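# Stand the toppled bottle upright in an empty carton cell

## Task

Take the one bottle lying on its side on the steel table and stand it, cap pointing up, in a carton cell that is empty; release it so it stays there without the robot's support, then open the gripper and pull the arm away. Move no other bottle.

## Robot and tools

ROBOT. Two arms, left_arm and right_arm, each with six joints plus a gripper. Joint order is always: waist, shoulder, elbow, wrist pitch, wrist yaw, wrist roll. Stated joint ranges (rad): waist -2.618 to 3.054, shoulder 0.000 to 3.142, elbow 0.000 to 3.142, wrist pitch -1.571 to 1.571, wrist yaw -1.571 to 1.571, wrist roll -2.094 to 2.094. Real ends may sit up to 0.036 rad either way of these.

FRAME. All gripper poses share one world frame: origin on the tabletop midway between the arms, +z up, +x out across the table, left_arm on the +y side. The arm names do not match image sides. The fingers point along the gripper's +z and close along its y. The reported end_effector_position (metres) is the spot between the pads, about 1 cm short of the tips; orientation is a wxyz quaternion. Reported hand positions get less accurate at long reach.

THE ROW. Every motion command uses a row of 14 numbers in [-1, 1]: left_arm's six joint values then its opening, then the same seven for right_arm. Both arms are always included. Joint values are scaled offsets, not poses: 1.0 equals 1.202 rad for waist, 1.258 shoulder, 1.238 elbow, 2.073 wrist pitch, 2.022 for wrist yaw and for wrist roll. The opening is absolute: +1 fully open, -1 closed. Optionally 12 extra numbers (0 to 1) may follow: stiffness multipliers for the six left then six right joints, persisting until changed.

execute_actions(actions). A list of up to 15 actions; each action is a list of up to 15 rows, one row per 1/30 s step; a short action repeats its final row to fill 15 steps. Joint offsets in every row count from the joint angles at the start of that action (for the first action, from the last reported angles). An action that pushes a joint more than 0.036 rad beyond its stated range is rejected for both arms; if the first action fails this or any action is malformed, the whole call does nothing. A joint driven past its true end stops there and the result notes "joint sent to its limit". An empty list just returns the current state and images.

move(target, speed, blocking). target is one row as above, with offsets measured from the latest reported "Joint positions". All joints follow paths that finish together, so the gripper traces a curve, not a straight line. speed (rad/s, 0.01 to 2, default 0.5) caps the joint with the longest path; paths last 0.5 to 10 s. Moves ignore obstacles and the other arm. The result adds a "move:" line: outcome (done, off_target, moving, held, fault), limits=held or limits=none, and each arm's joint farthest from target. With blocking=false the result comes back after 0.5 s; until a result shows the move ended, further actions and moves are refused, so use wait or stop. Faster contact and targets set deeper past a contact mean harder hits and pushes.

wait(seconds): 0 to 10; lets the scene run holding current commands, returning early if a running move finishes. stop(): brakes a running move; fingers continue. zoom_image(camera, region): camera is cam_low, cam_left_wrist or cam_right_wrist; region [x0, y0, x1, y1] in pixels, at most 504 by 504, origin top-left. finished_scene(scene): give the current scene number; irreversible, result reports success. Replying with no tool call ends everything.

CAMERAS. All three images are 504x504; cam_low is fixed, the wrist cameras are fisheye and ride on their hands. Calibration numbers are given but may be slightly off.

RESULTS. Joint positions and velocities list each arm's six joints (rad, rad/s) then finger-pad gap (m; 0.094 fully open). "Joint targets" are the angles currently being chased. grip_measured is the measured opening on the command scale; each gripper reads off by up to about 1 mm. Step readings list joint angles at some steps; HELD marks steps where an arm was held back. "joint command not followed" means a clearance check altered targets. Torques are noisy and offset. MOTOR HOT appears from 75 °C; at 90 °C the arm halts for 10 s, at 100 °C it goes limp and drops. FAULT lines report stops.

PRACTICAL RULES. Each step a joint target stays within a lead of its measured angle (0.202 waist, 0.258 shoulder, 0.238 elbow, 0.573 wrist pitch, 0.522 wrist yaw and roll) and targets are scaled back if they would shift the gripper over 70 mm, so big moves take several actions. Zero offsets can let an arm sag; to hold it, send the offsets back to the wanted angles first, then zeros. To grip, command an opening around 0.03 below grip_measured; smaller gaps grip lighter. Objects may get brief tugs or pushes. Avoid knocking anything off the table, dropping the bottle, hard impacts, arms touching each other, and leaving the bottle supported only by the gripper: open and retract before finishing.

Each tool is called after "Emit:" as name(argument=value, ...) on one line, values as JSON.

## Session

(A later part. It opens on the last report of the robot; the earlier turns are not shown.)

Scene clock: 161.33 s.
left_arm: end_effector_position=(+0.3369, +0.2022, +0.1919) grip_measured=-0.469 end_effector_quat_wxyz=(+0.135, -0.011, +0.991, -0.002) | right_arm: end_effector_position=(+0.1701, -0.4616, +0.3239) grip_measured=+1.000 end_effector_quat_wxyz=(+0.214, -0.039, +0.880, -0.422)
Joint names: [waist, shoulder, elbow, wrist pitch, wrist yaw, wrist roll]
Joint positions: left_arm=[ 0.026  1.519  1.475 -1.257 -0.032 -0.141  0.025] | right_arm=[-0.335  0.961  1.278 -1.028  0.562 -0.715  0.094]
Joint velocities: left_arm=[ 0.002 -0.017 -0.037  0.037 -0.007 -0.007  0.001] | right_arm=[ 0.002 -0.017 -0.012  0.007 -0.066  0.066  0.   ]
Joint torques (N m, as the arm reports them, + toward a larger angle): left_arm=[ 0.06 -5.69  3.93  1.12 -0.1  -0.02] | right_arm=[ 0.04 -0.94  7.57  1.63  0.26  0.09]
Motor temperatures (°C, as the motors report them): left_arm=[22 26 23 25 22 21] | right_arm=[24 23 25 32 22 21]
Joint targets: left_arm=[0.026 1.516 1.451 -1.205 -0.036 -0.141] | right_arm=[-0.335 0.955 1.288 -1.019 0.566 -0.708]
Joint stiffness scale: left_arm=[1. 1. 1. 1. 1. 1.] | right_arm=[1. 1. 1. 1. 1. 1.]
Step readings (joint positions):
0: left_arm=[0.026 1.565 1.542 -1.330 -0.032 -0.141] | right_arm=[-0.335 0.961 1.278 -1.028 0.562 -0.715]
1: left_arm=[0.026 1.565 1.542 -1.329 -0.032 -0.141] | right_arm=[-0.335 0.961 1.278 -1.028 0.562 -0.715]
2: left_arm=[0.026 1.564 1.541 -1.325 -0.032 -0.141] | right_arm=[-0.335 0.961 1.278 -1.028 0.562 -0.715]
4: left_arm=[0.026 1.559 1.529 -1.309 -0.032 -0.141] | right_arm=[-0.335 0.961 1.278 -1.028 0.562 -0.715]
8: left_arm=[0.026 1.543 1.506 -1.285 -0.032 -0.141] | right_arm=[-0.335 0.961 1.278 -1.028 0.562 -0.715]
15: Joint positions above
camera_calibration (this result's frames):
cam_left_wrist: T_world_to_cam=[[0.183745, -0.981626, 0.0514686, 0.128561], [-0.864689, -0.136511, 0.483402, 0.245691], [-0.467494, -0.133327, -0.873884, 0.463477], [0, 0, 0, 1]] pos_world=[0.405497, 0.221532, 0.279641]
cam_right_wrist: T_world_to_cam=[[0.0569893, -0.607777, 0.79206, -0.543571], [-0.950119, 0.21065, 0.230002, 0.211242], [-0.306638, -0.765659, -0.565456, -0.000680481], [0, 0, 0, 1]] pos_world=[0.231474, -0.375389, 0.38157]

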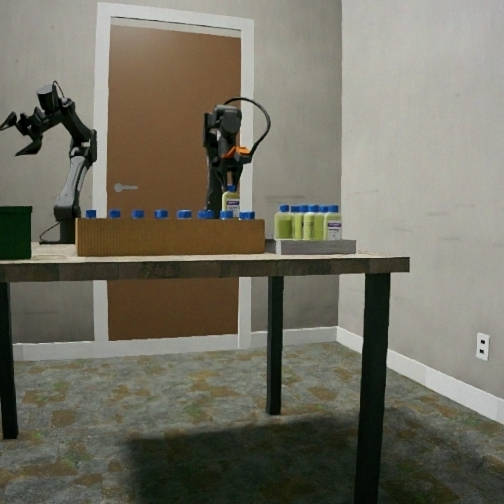

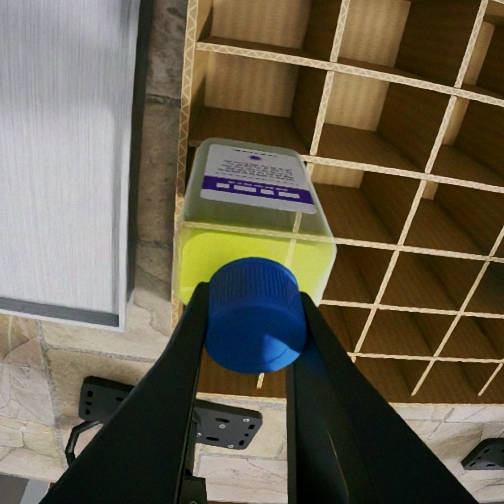

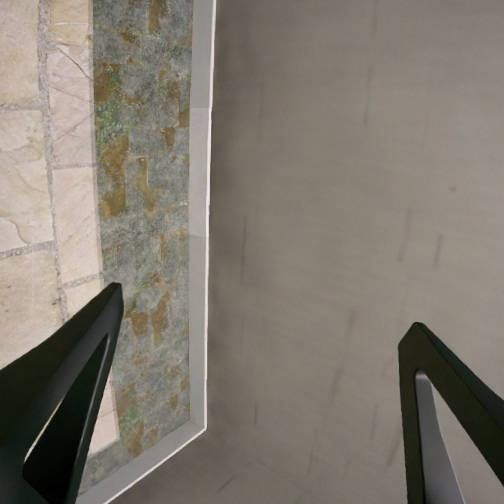

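Emit:
zoom_image(camera="cam_left_wrist", region=[178, 90, 248, 160])

Emit:
zoom_image(camera="cam_left_wrist", region=[265, 100, 335, 170])

Region (178, 90, 248, 160) of cam_left_wrist's 504x504 image, scaled by 7.200, with more detail than that image has.

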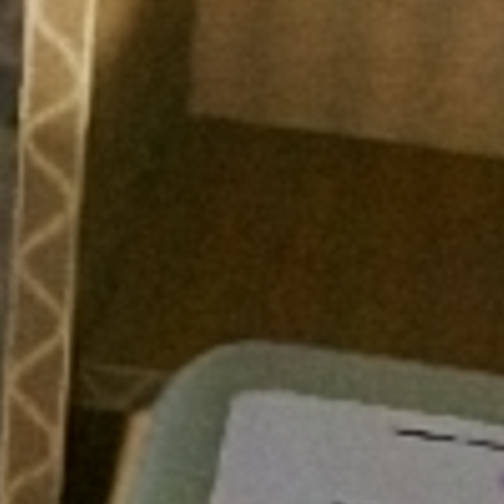

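Region (265, 100, 335, 170) of cam_left_wrist's 504x504 image, scaled by 7.200, with more detail than that image has.

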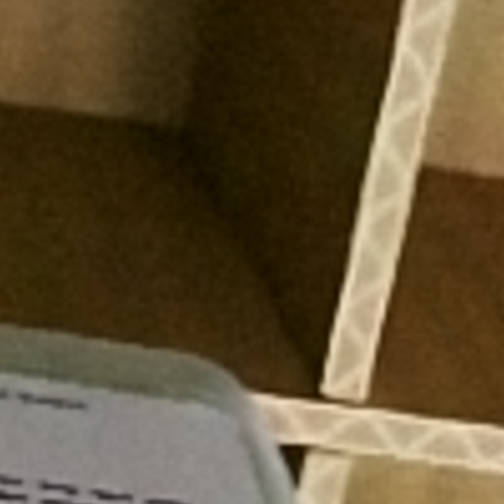

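Emit:
zoom_image(camera="cam_left_wrist", region=[360, 100, 450, 190])

Region (360, 100, 450, 190) of cam_left_wrist's 504x504 image, scaled by 5.600, with more detail than that image has.

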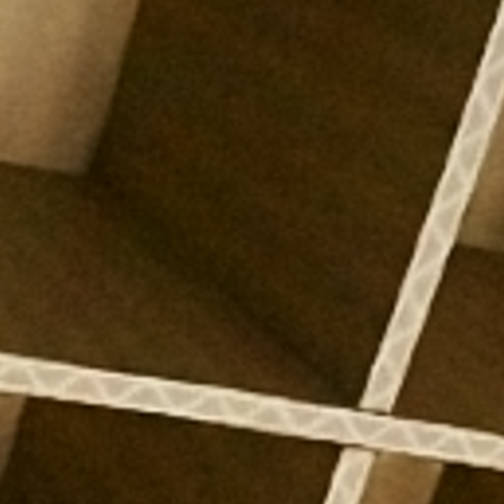

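Emit:
execute_actions(actions=[[[0,0.0000,-0.0106,0.0195,-0.002,0,-0.5,0,-0.0048,0.0081,0.0043,0.002,0.0035,1],[0,0.0025,-0.0018,0.0139,-0.002,0,-0.5,0,-0.0048,0.0081,0.0043,0.002,0.0035,1],[0,0.0049,0.0071,0.0083,-0.002,0,-0.5,0,-0.0048,0.0081,0.0043,0.002,0.0035,1],[0,0.0073,0.0159,0.0027,-0.002,0,-0.5,0,-0.0048,0.0081,0.0043,0.002,0.0035,1],[0,0.0098,0.0247,-0.0029,-0.002,0,-0.5,0,-0.0048,0.0081,0.0043,0.002,0.0035,1],[0,0.0122,0.0335,-0.0084,-0.002,0,-0.5,0,-0.0048,0.0081,0.0043,0.002,0.0035,1],[0,0.0146,0.0423,-0.0140,-0.002,0,-0.5,0,-0.0048,0.0081,0.0043,0.002,0.0035,1],[0,0.0170,0.0512,-0.0196,-0.002,0,-0.5,0,-0.0048,0.0081,0.0043,0.002,0.0035,1],[0,0.0195,0.0600,-0.0252,-0.002,0,-0.5,0,-0.0048,0.0081,0.0043,0.002,0.0035,1],[0,0.0219,0.0688,-0.0308,-0.002,0,-0.5,0,-0.0048,0.0081,0.0043,0.002,0.0035,1],[0,0.0243,0.0776,-0.0364,-0.002,0,-0.5,0,-0.0048,0.0081,0.0043,0.002,0.0035,1],[0,0.0268,0.0864,-0.0420,-0.002,0,-0.5,0,-0.0048,0.0081,0.0043,0.002,0.0035,1]]])

Scene clock: 181.37 s.
left_arm: end_effector_position=(+0.3380, +0.2020, +0.1980) grip_measured=-0.469 end_effector_quat_wxyz=(+0.120, -0.011, +0.993, -0.000) | right_arm: end_effector_position=(+0.1701, -0.4616, +0.3239) grip_measured=+1.000 end_effector_quat_wxyz=(+0.214, -0.039, +0.880, -0.422)
Joint names: [waist, shoulder, elbow, wrist pitch, wrist yaw, wrist roll]
Joint positions: left_arm=[ 0.026  1.557  1.544 -1.318 -0.032 -0.141  0.025] | right_arm=[-0.335  0.961  1.278 -1.028  0.562 -0.715  0.094]
Joint velocities: left_arm=[ 0.017 -0.007  0.076 -0.095 -0.051 -0.037 -0.001] | right_arm=[ 0.012 -0.022 -0.002  0.037  0.022 -0.051  0.   ]
Joint torques (N m, as the arm reports them, + toward a larger angle): left_arm=[-0.09 -6.47  7.69  0.48 -0.09 -0.01] | right_arm=[-0.03 -0.94  7.57  1.64  0.26  0.08]
Motor temperatures (°C, as the motors report them): left_arm=[22 25 22 26 22 21] | right_arm=[24 23 25 33 22 21]
Joint targets: left_arm=[0.026 1.553 1.581 -1.343 -0.036 -0.141] | right_arm=[-0.335 0.955 1.288 -1.019 0.566 -0.708]
Joint stiffness scale: left_arm=[1. 1. 1. 1. 1. 1.] | right_arm=[1. 1. 1. 1. 1. 1.]
Step readings (joint positions):
0: left_arm=[0.026 1.519 1.474 -1.255 -0.032 -0.141] | right_arm=[-0.335 0.961 1.278 -1.028 0.562 -0.715]
1: left_arm=[0.026 1.519 1.474 -1.255 -0.032 -0.141] | right_arm=[-0.335 0.961 1.278 -1.028 0.562 -0.715]
2: left_arm=[0.026 1.519 1.474 -1.255 -0.032 -0.141] | right_arm=[-0.335 0.961 1.278 -1.028 0.562 -0.715]
4: left_arm=[0.026 1.519 1.475 -1.257 -0.032 -0.141] | right_arm=[-0.335 0.961 1.278 -1.028 0.562 -0.715]
8: left_arm=[0.026 1.529 1.491 -1.272 -0.032 -0.141] | right_arm=[-0.335 0.961 1.278 -1.028 0.562 -0.715]
15: Joint positions above
camera_calibration (this result's frames):
cam_left_wrist: T_world_to_cam=[[0.18518, -0.981803, 0.0420819, 0.129327], [-0.849469, -0.138396, 0.509165, 0.233838], [-0.494076, -0.130034, -0.85964, 0.474733], [0, 0, 0, 1]] pos_world=[0.409244, 0.221068, 0.283595]
cam_right_wrist: T_world_to_cam=[[0.0569893, -0.607777, 0.79206, -0.543571], [-0.950119, 0.21065, 0.230002, 0.211242], [-0.306638, -0.765659, -0.565456, -0.000680481], [0, 0, 0, 1]] pos_world=[0.231474, -0.375389, 0.38157]

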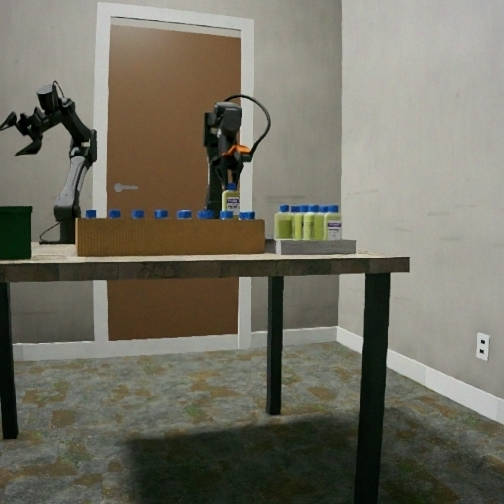

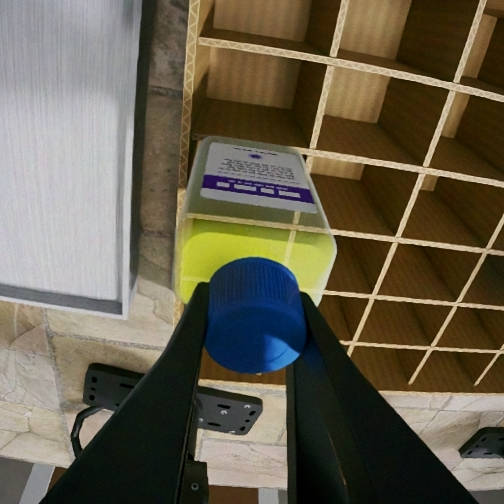

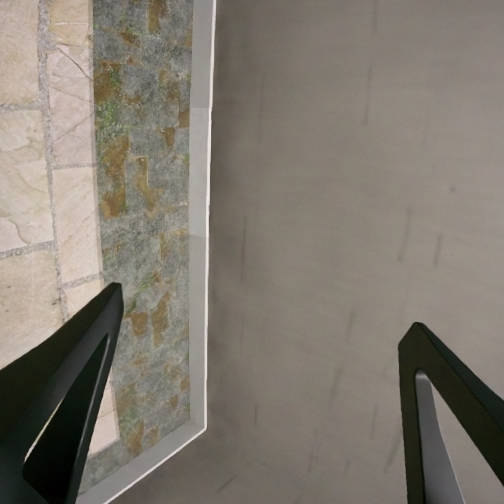

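Emit:
wait(seconds=0.3)

Scene clock: 181.80 s.
left_arm: end_effector_position=(+0.3336, +0.2026, +0.1980) grip_measured=-0.469 end_effector_quat_wxyz=(+0.112, -0.011, +0.994, +0.001) | right_arm: end_effector_position=(+0.1701, -0.4616, +0.3239) grip_measured=+1.000 end_effector_quat_wxyz=(+0.214, -0.039, +0.880, -0.422)
Joint names: [waist, shoulder, elbow, wrist pitch, wrist yaw, wrist roll]
Joint positions: left_arm=[ 0.026  1.557  1.548 -1.34  -0.032 -0.141  0.025] | right_arm=[-0.335  0.961  1.278 -1.028  0.562 -0.715  0.094]
Joint velocities: left_arm=[-0.012 -0.007 -0.007 -0.081  0.007 -0.051 -0.001] | right_arm=[-0.002  0.002 -0.007 -0.081 -0.051 -0.022  0.   ]
Joint torques (N m, as the arm reports them, + toward a larger angle): left_arm=[-0.1  -6.15  7.55  0.48 -0.07  0.04] | right_arm=[ 0.01 -0.93  7.56  1.63  0.27  0.08]
Motor temperatures (°C, as the motors report them): left_arm=[22 25 22 26 22 21] | right_arm=[24 23 25 33 22 21]
Joint targets: left_arm=[0.026 1.553 1.582 -1.343 -0.036 -0.141] | right_arm=[-0.335 0.955 1.288 -1.019 0.566 -0.708]
Joint stiffness scale: left_arm=[1. 1. 1. 1. 1. 1.] | right_arm=[1. 1. 1. 1. 1. 1.]
wait: 0.30 s; no rest
camera_calibration (this result's frames):
cam_left_wrist: T_world_to_cam=[[0.185852, -0.981887, 0.0368491, 0.131491], [-0.840675, -0.139486, 0.523269, 0.224671], [-0.508651, -0.128229, -0.851371, 0.47556], [0, 0, 0, 1]] pos_world=[0.406331, 0.221429, 0.282469]
cam_right_wrist: T_world_to_cam=[[0.0569893, -0.607777, 0.79206, -0.543571], [-0.950119, 0.21065, 0.230002, 0.211242], [-0.306638, -0.765659, -0.565456, -0.000680481], [0, 0, 0, 1]] pos_world=[0.231474, -0.375389, 0.38157]

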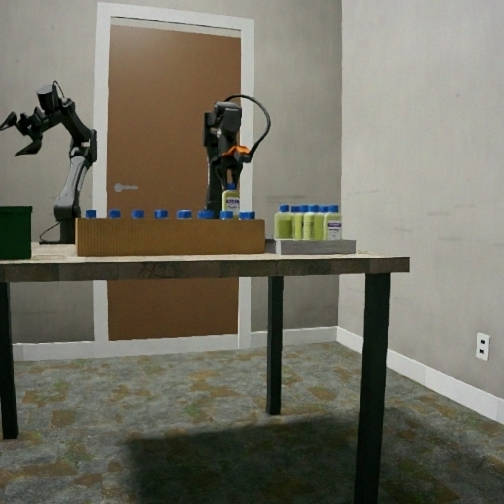

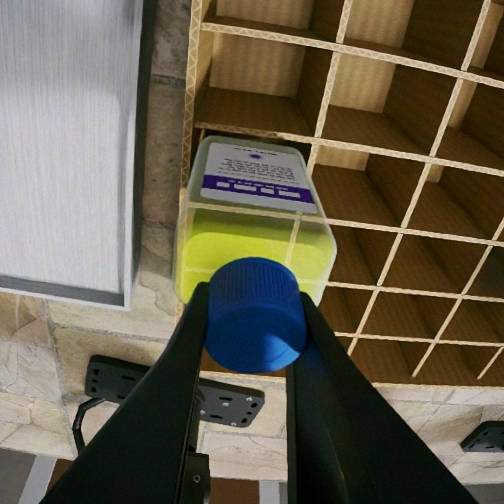

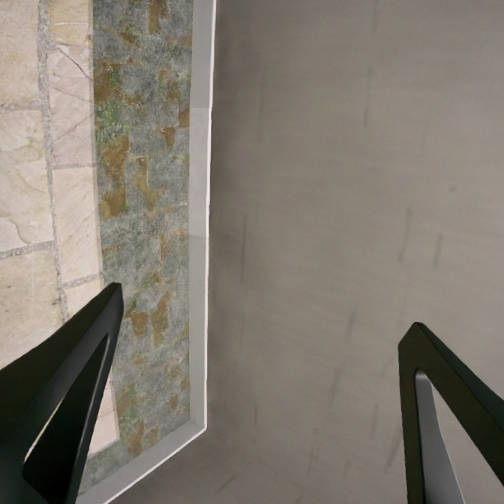

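Emit:
zoom_image(camera="cam_left_wrist", region=[180, 115, 320, 175])

Emit:
execute_actions(actions=[])

Region (180, 115, 320, 175) of cam_left_wrist's 504x504 image, scaled by 3.600, with more detail than that image has; it fills the top 216 rows of this view, and the rest is white.

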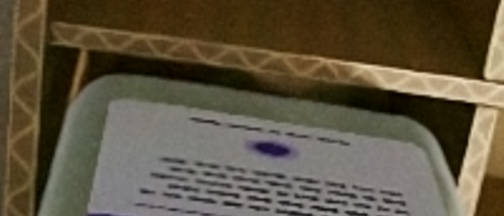

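Scene clock: 182.20 s.
left_arm: end_effector_position=(+0.3334, +0.2026, +0.1980) grip_measured=-0.469 end_effector_quat_wxyz=(+0.111, -0.011, +0.994, +0.001) | right_arm: end_effector_position=(+0.1701, -0.4616, +0.3239) grip_measured=+1.000 end_effector_quat_wxyz=(+0.214, -0.039, +0.880, -0.422)
Joint names: [waist, shoulder, elbow, wrist pitch, wrist yaw, wrist roll]
Joint positions: left_arm=[ 0.026  1.557  1.548 -1.341 -0.032 -0.141  0.025] | right_arm=[-0.335  0.961  1.278 -1.028  0.562 -0.715  0.094]
Joint velocities: left_arm=[ 0.002 -0.002  0.012  0.022 -0.037  0.007  0.   ] | right_arm=[ 0.007 -0.022  0.002  0.022  0.022 -0.022  0.   ]
Joint torques (N m, as the arm reports them, + toward a larger angle): left_arm=[-0.14 -6.25  7.44  0.5  -0.07  0.  ] | right_arm=[ 0.04 -0.94  7.58  1.63  0.27  0.08]
Motor temperatures (°C, as the motors report them): left_arm=[22 25 22 26 22 21] | right_arm=[24 23 25 33 22 21]
Joint targets: left_arm=[0.026 1.553 1.582 -1.344 -0.036 -0.141] | right_arm=[-0.335 0.955 1.288 -1.019 0.566 -0.708]
Joint stiffness scale: left_arm=[1. 1. 1. 1. 1. 1.] | right_arm=[1. 1. 1. 1. 1. 1.]
camera_calibration (this result's frames):
cam_left_wrist: T_world_to_cam=[[0.18588, -0.98189, 0.0366163, 0.131587], [-0.840278, -0.139535, 0.523892, 0.224296], [-0.509295, -0.128149, -0.850997, 0.475559], [0, 0, 0, 1]] pos_world=[0.406212, 0.221443, 0.282374]
cam_right_wrist: T_world_to_cam=[[0.0569893, -0.607777, 0.79206, -0.543571], [-0.950119, 0.21065, 0.230002, 0.211242], [-0.306638, -0.765659, -0.565456, -0.000680481], [0, 0, 0, 1]] pos_world=[0.231474, -0.375389, 0.38157]

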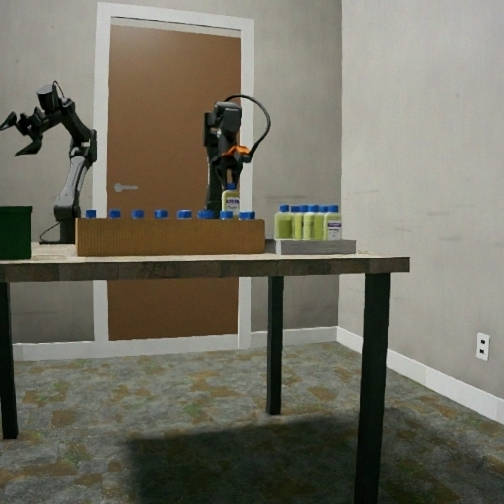

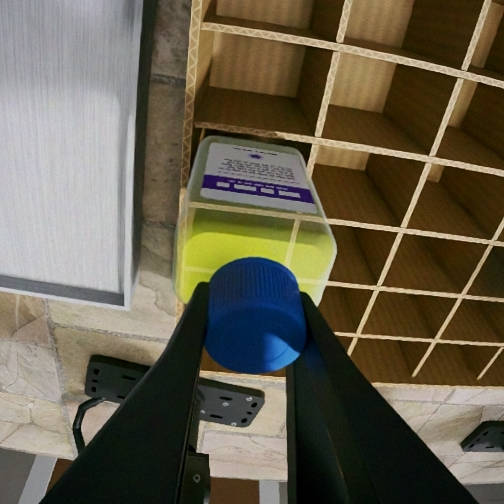

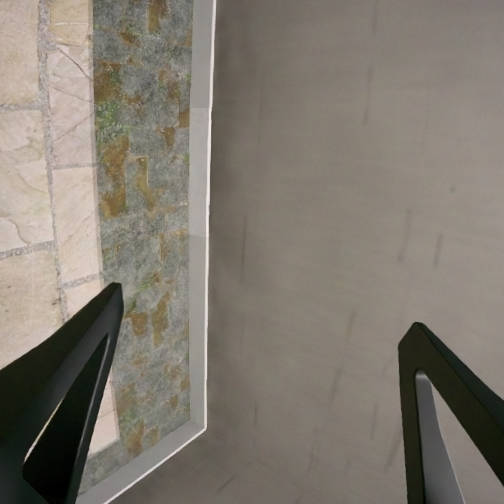

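Emit:
execute_actions(actions=[[[0,-0.0135,0.0024,0.0135,-0.002,0,-0.5,0,-0.0048,0.0081,0.0043,0.002,0.0035,1],[0,-0.0135,-0.0006,0.0150,-0.002,0,-0.5,0,-0.0048,0.0081,0.0043,0.002,0.0035,1],[0,-0.0135,-0.0036,0.0165,-0.002,0,-0.5,0,-0.0048,0.0081,0.0043,0.002,0.0035,1],[0,-0.0135,-0.0066,0.0180,-0.002,0,-0.5,0,-0.0048,0.0081,0.0043,0.002,0.0035,1],[0,-0.0135,-0.0096,0.0195,-0.002,0,-0.5,0,-0.0048,0.0081,0.0043,0.002,0.0035,1],[0,-0.0135,-0.0126,0.0210,-0.002,0,-0.5,0,-0.0048,0.0081,0.0043,0.002,0.0035,1],[0,-0.0135,-0.0156,0.0225,-0.002,0,-0.5,0,-0.0048,0.0081,0.0043,0.002,0.0035,1],[0,-0.0135,-0.0186,0.0240,-0.002,0,-0.5,0,-0.0048,0.0081,0.0043,0.002,0.0035,1],[0,-0.0135,-0.0216,0.0255,-0.002,0,-0.5,0,-0.0048,0.0081,0.0043,0.002,0.0035,1],[0,-0.0135,-0.0246,0.0270,-0.002,0,-0.5,0,-0.0048,0.0081,0.0043,0.002,0.0035,1],[0,-0.0135,-0.0276,0.0285,-0.002,0,-0.5,0,-0.0048,0.0081,0.0043,0.002,0.0035,1],[0,-0.0135,-0.0306,0.0300,-0.002,0,-0.5,0,-0.0048,0.0081,0.0043,0.002,0.0035,1],[0,-0.0135,-0.0336,0.0315,-0.002,0,-0.5,0,-0.0048,0.0081,0.0043,0.002,0.0035,1],[0,-0.0135,-0.0366,0.0330,-0.002,0,-0.5,0,-0.0048,0.0081,0.0043,0.002,0.0035,1],[0,-0.0135,-0.0396,0.0345,-0.002,0,-0.5,0,-0.0048,0.0081,0.0043,0.002,0.0035,1]]])

Scene clock: 187.73 s.
left_arm: end_effector_position=(+0.3331, +0.2026, +0.1870) grip_measured=-0.469 end_effector_quat_wxyz=(+0.106, -0.011, +0.994, +0.002) | right_arm: end_effector_position=(+0.1701, -0.4616, +0.3239) grip_measured=+1.000 end_effector_quat_wxyz=(+0.214, -0.039, +0.880, -0.422)
Joint names: [waist, shoulder, elbow, wrist pitch, wrist yaw, wrist roll]
Joint positions: left_arm=[ 0.026  1.557  1.506 -1.309 -0.032 -0.141  0.025] | right_arm=[-0.335  0.961  1.278 -1.028  0.562 -0.715  0.094]
Joint velocities: left_arm=[ 0.002  0.017 -0.12  -0.007 -0.022  0.022  0.   ] | right_arm=[ 0.007 -0.012  0.007  0.051 -0.007  0.051  0.   ]
Joint torques (N m, as the arm reports them, + toward a larger angle): left_arm=[-0.03 -7.3   5.4   0.81 -0.1  -0.02] | right_arm=[ 0.01 -0.94  7.55  1.64  0.26  0.07]
Motor temperatures (°C, as the motors report them): left_arm=[22 25 23 25 22 21] | right_arm=[24 23 25 33 22 21]
Joint targets: left_arm=[0.026 1.540 1.499 -1.269 -0.036 -0.141] | right_arm=[-0.335 0.955 1.288 -1.019 0.566 -0.708]
Joint stiffness scale: left_arm=[1. 1. 1. 1. 1. 1.] | right_arm=[1. 1. 1. 1. 1. 1.]
Step readings (joint positions):
0: left_arm=[0.026 1.557 1.548 -1.341 -0.032 -0.141] | right_arm=[-0.335 0.961 1.278 -1.028 0.562 -0.715]
1: left_arm=[0.026 1.557 1.548 -1.341 -0.032 -0.141] | right_arm=[-0.335 0.961 1.278 -1.028 0.562 -0.715]
2: left_arm=[0.026 1.557 1.548 -1.340 -0.032 -0.141] | right_arm=[-0.335 0.961 1.278 -1.028 0.562 -0.715]
4: left_arm=[0.026 1.557 1.548 -1.338 -0.032 -0.141] | right_arm=[-0.335 0.961 1.278 -1.028 0.562 -0.715]
8: left_arm=[0.026 1.557 1.535 -1.326 -0.032 -0.141] | right_arm=[-0.335 0.961 1.278 -1.028 0.562 -0.715]
15: Joint positions above
camera_calibration (this result's frames):
cam_left_wrist: T_world_to_cam=[[0.186251, -0.981936, 0.0333545, 0.132599], [-0.834679, -0.140228, 0.532586, 0.226413], [-0.518288, -0.127035, -0.845719, 0.467789], [0, 0, 0, 1]] pos_world=[0.406735, 0.221378, 0.270611]
cam_right_wrist: T_world_to_cam=[[0.0569893, -0.607777, 0.79206, -0.543571], [-0.950119, 0.21065, 0.230002, 0.211242], [-0.306638, -0.765659, -0.565456, -0.000680481], [0, 0, 0, 1]] pos_world=[0.231474, -0.375389, 0.38157]

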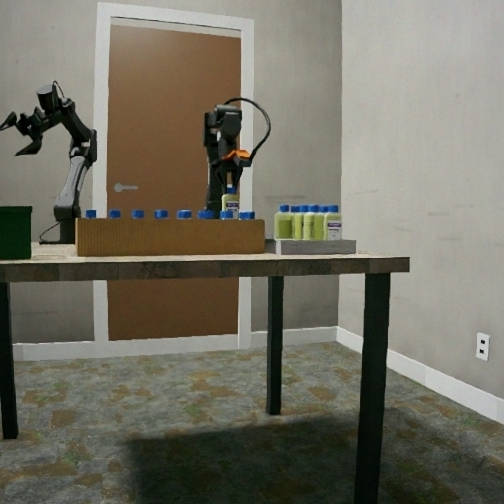

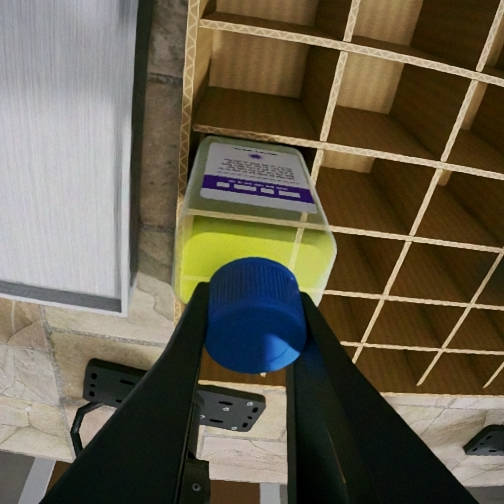

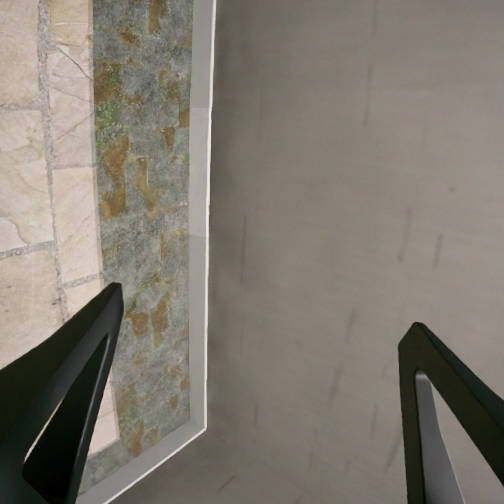

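Emit:
execute_actions(actions=[])

Emit:
zoom_image(camera="cam_left_wrist", region=[160, 90, 360, 290])

Scene clock: 187.87 s.
left_arm: end_effector_position=(+0.3334, +0.2026, +0.1853) grip_measured=-0.469 end_effector_quat_wxyz=(+0.106, -0.011, +0.994, +0.002) | right_arm: end_effector_position=(+0.1701, -0.4616, +0.3239) grip_measured=+1.000 end_effector_quat_wxyz=(+0.214, -0.039, +0.880, -0.422)
Joint names: [waist, shoulder, elbow, wrist pitch, wrist yaw, wrist roll]
Joint positions: left_arm=[ 0.026  1.557  1.499 -1.302 -0.032 -0.141  0.025] | right_arm=[-0.335  0.961  1.278 -1.028  0.562 -0.715  0.094]
Joint velocities: left_arm=[-0.007  0.007 -0.012 -0.007 -0.11   0.007  0.   ] | right_arm=[ 0.007 -0.007 -0.017 -0.007  0.022  0.037  0.   ]
Joint torques (N m, as the arm reports them, + toward a larger angle): left_arm=[ 0.03 -7.25  5.41  0.82 -0.06 -0.02] | right_arm=[ 0.03 -0.93  7.6   1.64  0.27  0.09]
Motor temperatures (°C, as the motors report them): left_arm=[22 25 23 25 22 21] | right_arm=[24 23 25 33 22 21]
Joint targets: left_arm=[0.026 1.540 1.499 -1.269 -0.036 -0.141] | right_arm=[-0.335 0.955 1.288 -1.019 0.566 -0.708]
Joint stiffness scale: left_arm=[1. 1. 1. 1. 1. 1.] | right_arm=[1. 1. 1. 1. 1. 1.]
camera_calibration (this result's frames):
cam_left_wrist: T_world_to_cam=[[0.186251, -0.981936, 0.0333545, 0.132558], [-0.834679, -0.140228, 0.532586, 0.227579], [-0.518288, -0.127035, -0.845719, 0.466509], [0, 0, 0, 1]] pos_world=[0.407052, 0.221339, 0.268908]
cam_right_wrist: T_world_to_cam=[[0.0569893, -0.607777, 0.79206, -0.543571], [-0.950119, 0.21065, 0.230002, 0.211242], [-0.306638, -0.765659, -0.565456, -0.000680481], [0, 0, 0, 1]] pos_world=[0.231474, -0.375389, 0.38157]

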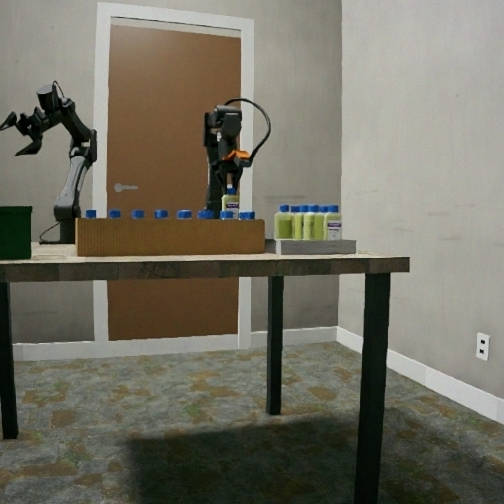

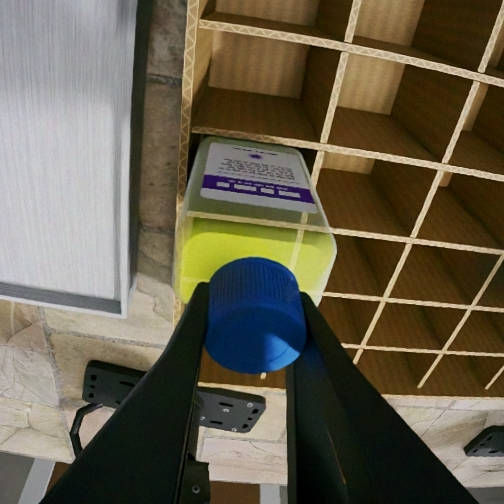

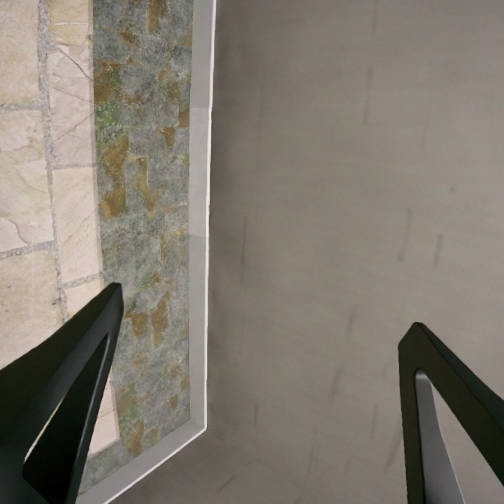

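Region (160, 90, 360, 290) of cam_left_wrist's 504x504 image, scaled by 2.520, with more detail than that image has.

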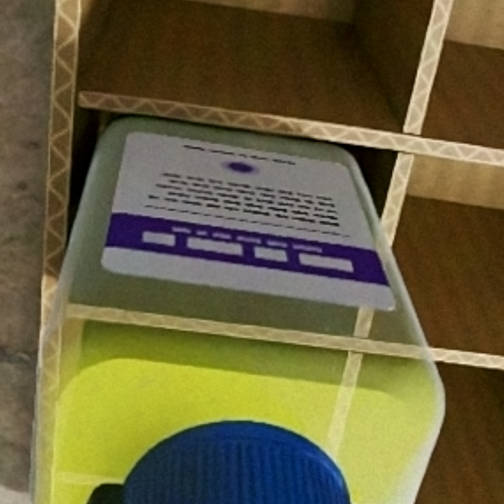

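Emit:
execute_actions(actions=[[[0,-0.0135,-0.0049,0.0186,-0.002,0,-0.5,0,-0.0048,0.0081,0.0043,0.002,0.0035,1],[0,-0.0135,-0.0098,0.0212,-0.002,0,-0.5,0,-0.0048,0.0081,0.0043,0.002,0.0035,1],[0,-0.0135,-0.0147,0.0239,-0.002,0,-0.5,0,-0.0048,0.0081,0.0043,0.002,0.0035,1],[0,-0.0135,-0.0196,0.0265,-0.002,0,-0.5,0,-0.0048,0.0081,0.0043,0.002,0.0035,1],[0,-0.0135,-0.0245,0.0292,-0.002,0,-0.5,0,-0.0048,0.0081,0.0043,0.002,0.0035,1],[0,-0.0135,-0.0294,0.0319,-0.002,0,-0.5,0,-0.0048,0.0081,0.0043,0.002,0.0035,1],[0,-0.0135,-0.0343,0.0345,-0.002,0,-0.5,0,-0.0048,0.0081,0.0043,0.002,0.0035,1],[0,-0.0135,-0.0392,0.0372,-0.002,0,-0.5,0,-0.0048,0.0081,0.0043,0.002,0.0035,1],[0,-0.0135,-0.0441,0.0398,-0.002,0,-0.5,0,-0.0048,0.0081,0.0043,0.002,0.0035,1],[0,-0.0135,-0.0490,0.0425,-0.002,0,-0.5,0,-0.0048,0.0081,0.0043,0.002,0.0035,1],[0,-0.0135,-0.0539,0.0452,-0.002,0,-0.5,0,-0.0048,0.0081,0.0043,0.002,0.0035,1],[0,-0.0135,-0.0588,0.0478,-0.002,0,-0.5,0,-0.0048,0.0081,0.0043,0.002,0.0035,1],[0,-0.0135,-0.0637,0.0505,-0.002,0,-0.5,0,-0.0048,0.0081,0.0043,0.002,0.0035,1],[0,-0.0135,-0.0686,0.0531,-0.002,0,-0.5,0,-0.0048,0.0081,0.0043,0.002,0.0035,1],[0,-0.0135,-0.0735,0.0558,-0.002,0,-0.5,0,-0.0048,0.0081,0.0043,0.002,0.0035,1]]])

Emit:
wait(seconds=0.2)

Scene clock: 189.60 s.
left_arm: end_effector_position=(+0.3330, +0.2026, +0.1647) grip_measured=-0.469 end_effector_quat_wxyz=(+0.100, -0.010, +0.995, +0.003) | right_arm: end_effector_position=(+0.1701, -0.4616, +0.3239) grip_measured=+1.000 end_effector_quat_wxyz=(+0.214, -0.039, +0.880, -0.422)
Joint names: [waist, shoulder, elbow, wrist pitch, wrist yaw, wrist roll]
Joint positions: left_arm=[ 0.026  1.557  1.419 -1.236 -0.032 -0.141  0.025] | right_arm=[-0.335  0.961  1.278 -1.028  0.562 -0.715  0.094]
Joint velocities: left_arm=[-0.002  0.002 -0.173  0.212  0.022  0.037  0.001] | right_arm=[ 0.002  0.007 -0.012 -0.081 -0.066 -0.007  0.   ]
Joint torques (N m, as the arm reports them, + toward a larger angle): left_arm=[ 0.12 -7.5   5.42  0.78 -0.11 -0.02] | right_arm=[ 0.03 -0.92  7.57  1.63  0.27  0.07]
Motor temperatures (°C, as the motors report them): left_arm=[22 25 23 25 22 21] | right_arm=[24 23 25 33 22 21]
Joint targets: left_arm=[0.026 1.540 1.408 -1.187 -0.036 -0.141] | right_arm=[-0.335 0.955 1.288 -1.019 0.566 -0.708]
Joint stiffness scale: left_arm=[1. 1. 1. 1. 1. 1.] | right_arm=[1. 1. 1. 1. 1. 1.]
Step readings (joint positions):
0: left_arm=[0.026 1.557 1.499 -1.298 -0.032 -0.141] | right_arm=[-0.335 0.961 1.278 -1.028 0.562 -0.715]
1: left_arm=[0.026 1.557 1.499 -1.297 -0.032 -0.141] | right_arm=[-0.335 0.961 1.278 -1.028 0.562 -0.715]
2: left_arm=[0.026 1.557 1.497 -1.296 -0.032 -0.141] | right_arm=[-0.335 0.961 1.278 -1.028 0.562 -0.715]
4: left_arm=[0.026 1.557 1.489 -1.290 -0.032 -0.141] | right_arm=[-0.335 0.961 1.278 -1.028 0.562 -0.715]
8: left_arm=[0.026 1.557 1.462 -1.272 -0.032 -0.141] | right_arm=[-0.335 0.961 1.278 -1.028 0.562 -0.715]
15: Joint positions above
camera_calibration (this result's frames):
cam_left_wrist: T_world_to_cam=[[0.186666, -0.981987, 0.0292719, 0.133913], [-0.82755, -0.141112, 0.543368, 0.234234], [-0.52945, -0.125652, -0.838984, 0.451235], [0, 0, 0, 1]] pos_world=[0.407749, 0.221253, 0.247384]
cam_right_wrist: T_world_to_cam=[[0.0569893, -0.607777, 0.79206, -0.543571], [-0.950119, 0.21065, 0.230002, 0.211242], [-0.306638, -0.765659, -0.565456, -0.000680481], [0, 0, 0, 1]] pos_world=[0.231474, -0.375389, 0.38157]

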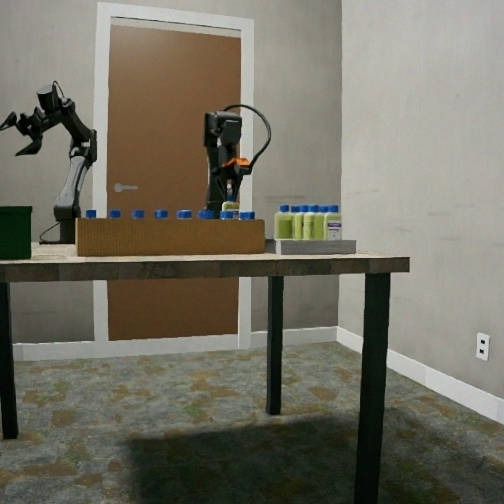

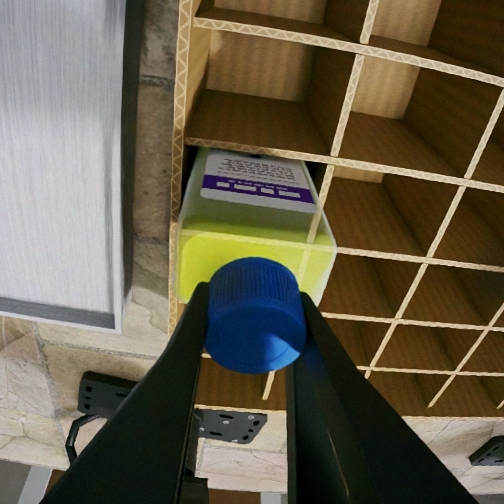

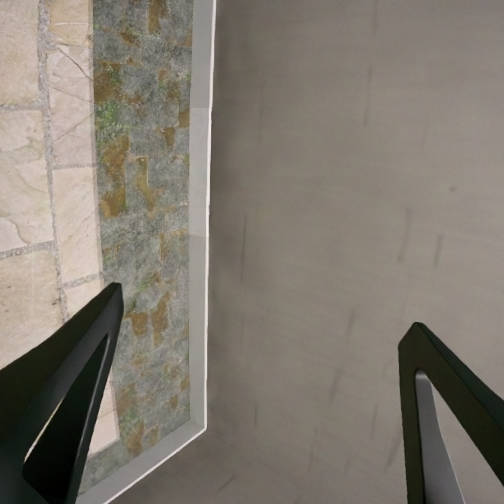

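Scene clock: 189.80 s.
left_arm: end_effector_position=(+0.3339, +0.2025, +0.1617) grip_measured=-0.469 end_effector_quat_wxyz=(+0.101, -0.010, +0.995, +0.003) | right_arm: end_effector_position=(+0.1701, -0.4616, +0.3239) grip_measured=+1.000 end_effector_quat_wxyz=(+0.214, -0.039, +0.880, -0.422)
Joint names: [waist, shoulder, elbow, wrist pitch, wrist yaw, wrist roll]
Joint positions: left_arm=[ 0.026  1.557  1.407 -1.22  -0.032 -0.141  0.025] | right_arm=[-0.335  0.961  1.278 -1.028  0.562 -0.715  0.094]
Joint velocities: left_arm=[ 0.007 -0.017 -0.002  0.066  0.022 -0.037 -0.   ] | right_arm=[ 0.007  0.007  0.002 -0.007  0.007 -0.007  0.   ]
Joint torques (N m, as the arm reports them, + toward a larger angle): left_arm=[-0.04 -7.41  5.53  0.8  -0.05 -0.04] | right_arm=[ 0.01 -0.91  7.56  1.64  0.27  0.08]
Motor temperatures (°C, as the motors report them): left_arm=[22 25 23 25 22 21] | right_arm=[24 23 25 33 22 21]
Joint targets: left_arm=[0.026 1.540 1.408 -1.187 -0.036 -0.141] | right_arm=[-0.335 0.955 1.288 -1.019 0.566 -0.708]
Joint stiffness scale: left_arm=[1. 1. 1. 1. 1. 1.] | right_arm=[1. 1. 1. 1. 1. 1.]
wait: 0.20 s; no rest
camera_calibration (this result's frames):
cam_left_wrist: T_world_to_cam=[[0.186587, -0.981978, 0.0300888, 0.133602], [-0.828987, -0.140933, 0.541219, 0.237439], [-0.527224, -0.125928, -0.840343, 0.448711], [0, 0, 0, 1]] pos_world=[0.408477, 0.221163, 0.244545]
cam_right_wrist: T_world_to_cam=[[0.0569893, -0.607777, 0.79206, -0.543571], [-0.950119, 0.21065, 0.230002, 0.211242], [-0.306638, -0.765659, -0.565456, -0.000680481], [0, 0, 0, 1]] pos_world=[0.231474, -0.375389, 0.38157]

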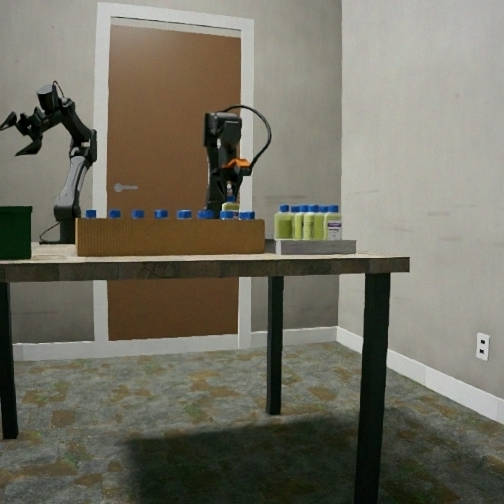

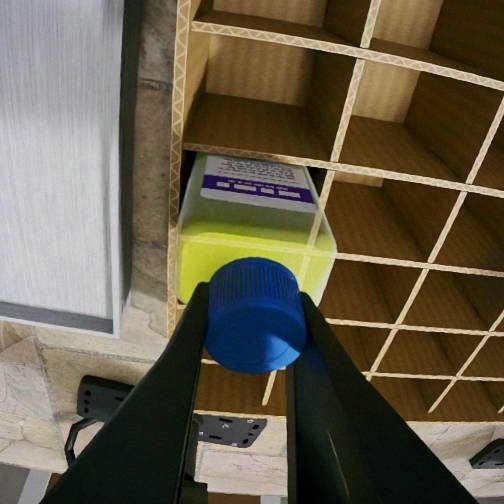

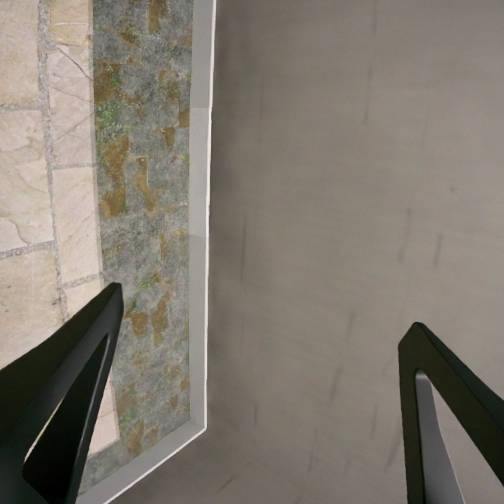

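Emit:
execute_actions(actions=[[[0,-0.0135,-0.0073,0.0230,-0.002,0,-0.5,0,-0.0048,0.0081,0.0043,0.002,0.0035,1],[0,-0.0135,-0.0154,0.0288,-0.002,0,-0.5,0,-0.0048,0.0081,0.0043,0.002,0.0035,1],[0,-0.0135,-0.0234,0.0336,-0.002,0,-0.5,0,-0.0048,0.0081,0.0043,0.002,0.0035,1],[0,-0.0135,-0.0315,0.0384,-0.002,0,-0.5,0,-0.0048,0.0081,0.0043,0.002,0.0035,1],[0,-0.0135,-0.0396,0.0432,-0.002,0,-0.5,0,-0.0048,0.0081,0.0043,0.002,0.0035,1],[0,-0.0135,-0.0477,0.0479,-0.002,0,-0.5,0,-0.0048,0.0081,0.0043,0.002,0.0035,1],[0,-0.0135,-0.0558,0.0527,-0.002,0,-0.5,0,-0.0048,0.0081,0.0043,0.002,0.0035,1],[0,-0.0135,-0.0638,0.0575,-0.002,0,-0.5,0,-0.0048,0.0081,0.0043,0.002,0.0035,1],[0,-0.0135,-0.0719,0.0623,-0.002,0,-0.5,0,-0.0048,0.0081,0.0043,0.002,0.0035,1],[0,-0.0135,-0.0800,0.0671,-0.002,0,-0.5,0,-0.0048,0.0081,0.0043,0.002,0.0035,1],[0,-0.0135,-0.0881,0.0719,-0.002,0,-0.5,0,-0.0048,0.0081,0.0043,0.002,0.0035,1],[0,-0.0135,-0.0962,0.0767,-0.002,0,-0.5,0,-0.0048,0.0081,0.0043,0.002,0.0035,1],[0,-0.0135,-0.1042,0.0815,-0.002,0,-0.5,0,-0.0048,0.0081,0.0043,0.002,0.0035,1],[0,-0.0135,-0.1123,0.0863,-0.002,0,-0.5,0,-0.0048,0.0081,0.0043,0.002,0.0035,1],[0,-0.0135,-0.1204,0.0878,-0.002,0,-0.5,0,-0.0048,0.0081,0.0043,0.002,0.0035,1]]])

Emit:
wait(seconds=0.2)

Scene clock: 191.40 s.
left_arm: end_effector_position=(+0.3331, +0.2026, +0.1285) grip_measured=-0.469 end_effector_quat_wxyz=(+0.098, -0.010, +0.995, +0.003) | right_arm: end_effector_position=(+0.1701, -0.4616, +0.3239) grip_measured=+1.000 end_effector_quat_wxyz=(+0.214, -0.039, +0.880, -0.422)
Joint names: [waist, shoulder, elbow, wrist pitch, wrist yaw, wrist roll]
Joint positions: left_arm=[ 0.026  1.557  1.276 -1.096 -0.032 -0.141  0.025] | right_arm=[-0.335  0.961  1.278 -1.028  0.562 -0.715  0.094]
Joint velocities: left_arm=[ 0.002  0.012 -0.291  0.315 -0.081  0.037 -0.   ] | right_arm=[-0.017  0.007  0.002 -0.007 -0.007 -0.066  0.   ]
Joint torques (N m, as the arm reports them, + toward a larger angle): left_arm=[-0.08 -7.42  5.52  0.64 -0.03  0.  ] | right_arm=[ 0.01 -0.93  7.54  1.64  0.27  0.09]
Motor temperatures (°C, as the motors report them): left_arm=[22 26 23 25 22 21] | right_arm=[24 23 25 33 22 21]
Joint targets: left_arm=[0.026 1.540 1.258 -1.038 -0.036 -0.141] | right_arm=[-0.335 0.955 1.288 -1.019 0.566 -0.708]
Joint stiffness scale: left_arm=[1. 1. 1. 1. 1. 1.] | right_arm=[1. 1. 1. 1. 1. 1.]
Step readings (joint positions):
0: left_arm=[0.026 1.557 1.407 -1.214 -0.032 -0.141] | right_arm=[-0.335 0.961 1.278 -1.028 0.562 -0.715]
1: left_arm=[0.026 1.557 1.406 -1.213 -0.032 -0.141] | right_arm=[-0.335 0.961 1.278 -1.028 0.562 -0.715]
2: left_arm=[0.026 1.557 1.402 -1.210 -0.032 -0.141] | right_arm=[-0.335 0.961 1.278 -1.028 0.562 -0.715]
4: left_arm=[0.026 1.557 1.388 -1.198 -0.032 -0.141] | right_arm=[-0.335 0.961 1.278 -1.028 0.562 -0.715]
8: left_arm=[0.026 1.557 1.346 -1.164 -0.032 -0.141] | right_arm=[-0.335 0.961 1.278 -1.028 0.562 -0.715]
15: Joint positions above
camera_calibration (this result's frames):
cam_left_wrist: T_world_to_cam=[[0.186774, -0.982001, 0.0281044, 0.135039], [-0.825487, -0.141367, 0.54643, 0.25302], [-0.532622, -0.125259, -0.837033, 0.421659], [0, 0, 0, 1]] pos_world=[0.408228, 0.221194, 0.21089]
cam_right_wrist: T_world_to_cam=[[0.0569893, -0.607777, 0.79206, -0.543571], [-0.950119, 0.21065, 0.230002, 0.211242], [-0.306638, -0.765659, -0.565456, -0.000680481], [0, 0, 0, 1]] pos_world=[0.231474, -0.375389, 0.38157]

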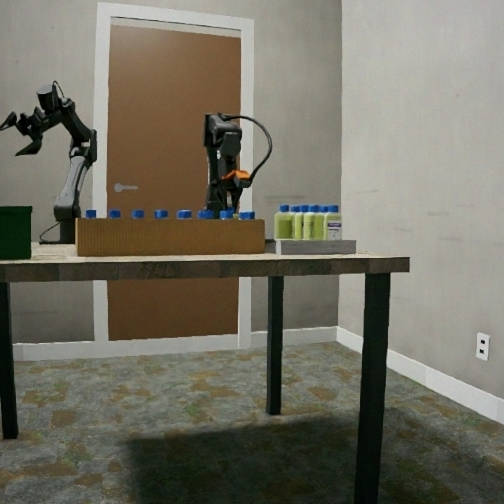

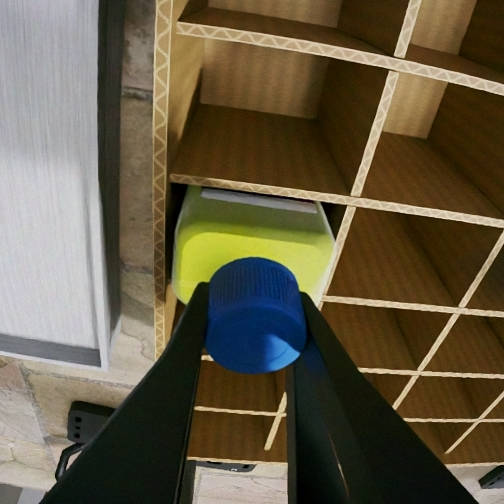

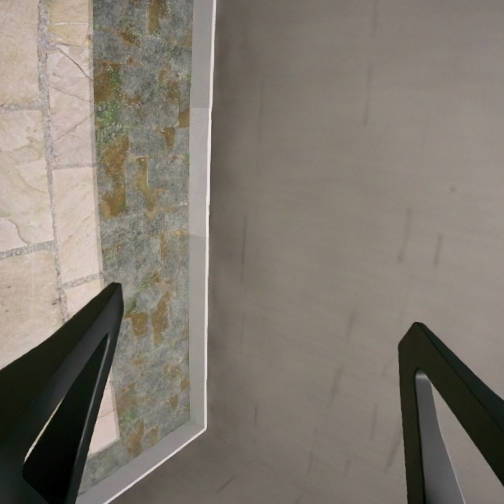

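Scene clock: 191.60 s.
left_arm: end_effector_position=(+0.3342, +0.2025, +0.1238) grip_measured=-0.469 end_effector_quat_wxyz=(+0.100, -0.010, +0.995, +0.003) | right_arm: end_effector_position=(+0.1701, -0.4616, +0.3239) grip_measured=+1.000 end_effector_quat_wxyz=(+0.214, -0.039, +0.880, -0.422)
Joint names: [waist, shoulder, elbow, wrist pitch, wrist yaw, wrist roll]
Joint positions: left_arm=[ 0.026  1.557  1.257 -1.072 -0.032 -0.141  0.025] | right_arm=[-0.335  0.961  1.278 -1.028  0.562 -0.715  0.094]
Joint velocities: left_arm=[ 0.002 -0.007 -0.002  0.066 -0.007  0.051  0.   ] | right_arm=[-0.002  0.017  0.007 -0.007  0.022 -0.066  0.   ]
Joint torques (N m, as the arm reports them, + toward a larger angle): left_arm=[-0.11 -7.42  5.55  0.75 -0.07 -0.03] | right_arm=[ 0.01 -0.92  7.57  1.64  0.27  0.08]
Motor temperatures (°C, as the motors report them): left_arm=[22 26 23 25 22 21] | right_arm=[24 23 25 33 22 21]
Joint targets: left_arm=[0.026 1.540 1.257 -1.038 -0.036 -0.141] | right_arm=[-0.335 0.955 1.288 -1.019 0.566 -0.708]
Joint stiffness scale: left_arm=[1. 1. 1. 1. 1. 1.] | right_arm=[1. 1. 1. 1. 1. 1.]
wait: 0.20 s; no rest
camera_calibration (this result's frames):
cam_left_wrist: T_world_to_cam=[[0.186621, -0.981982, 0.0297387, 0.134692], [-0.828372, -0.14101, 0.54214, 0.257825], [-0.528178, -0.125809, -0.839762, 0.417277], [0, 0, 0, 1]] pos_world=[0.408835, 0.221118, 0.206631]
cam_right_wrist: T_world_to_cam=[[0.0569893, -0.607777, 0.79206, -0.543571], [-0.950119, 0.21065, 0.230002, 0.211242], [-0.306638, -0.765659, -0.565456, -0.000680481], [0, 0, 0, 1]] pos_world=[0.231474, -0.375389, 0.38157]

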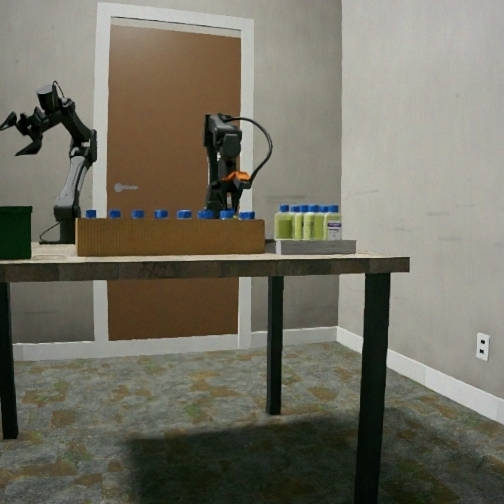

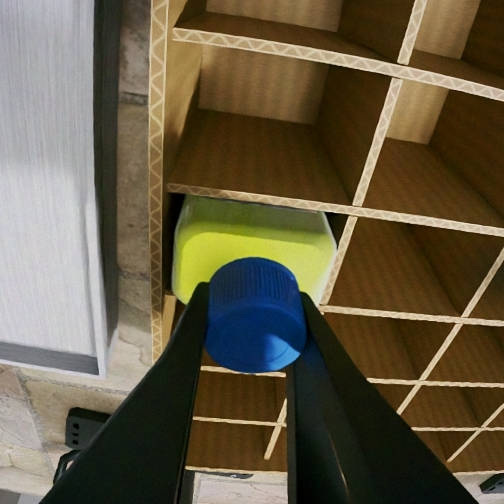

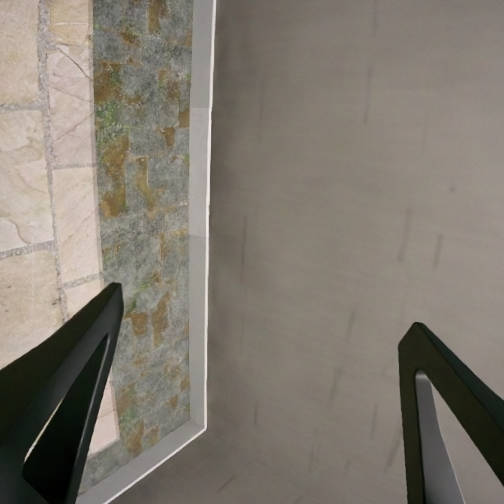

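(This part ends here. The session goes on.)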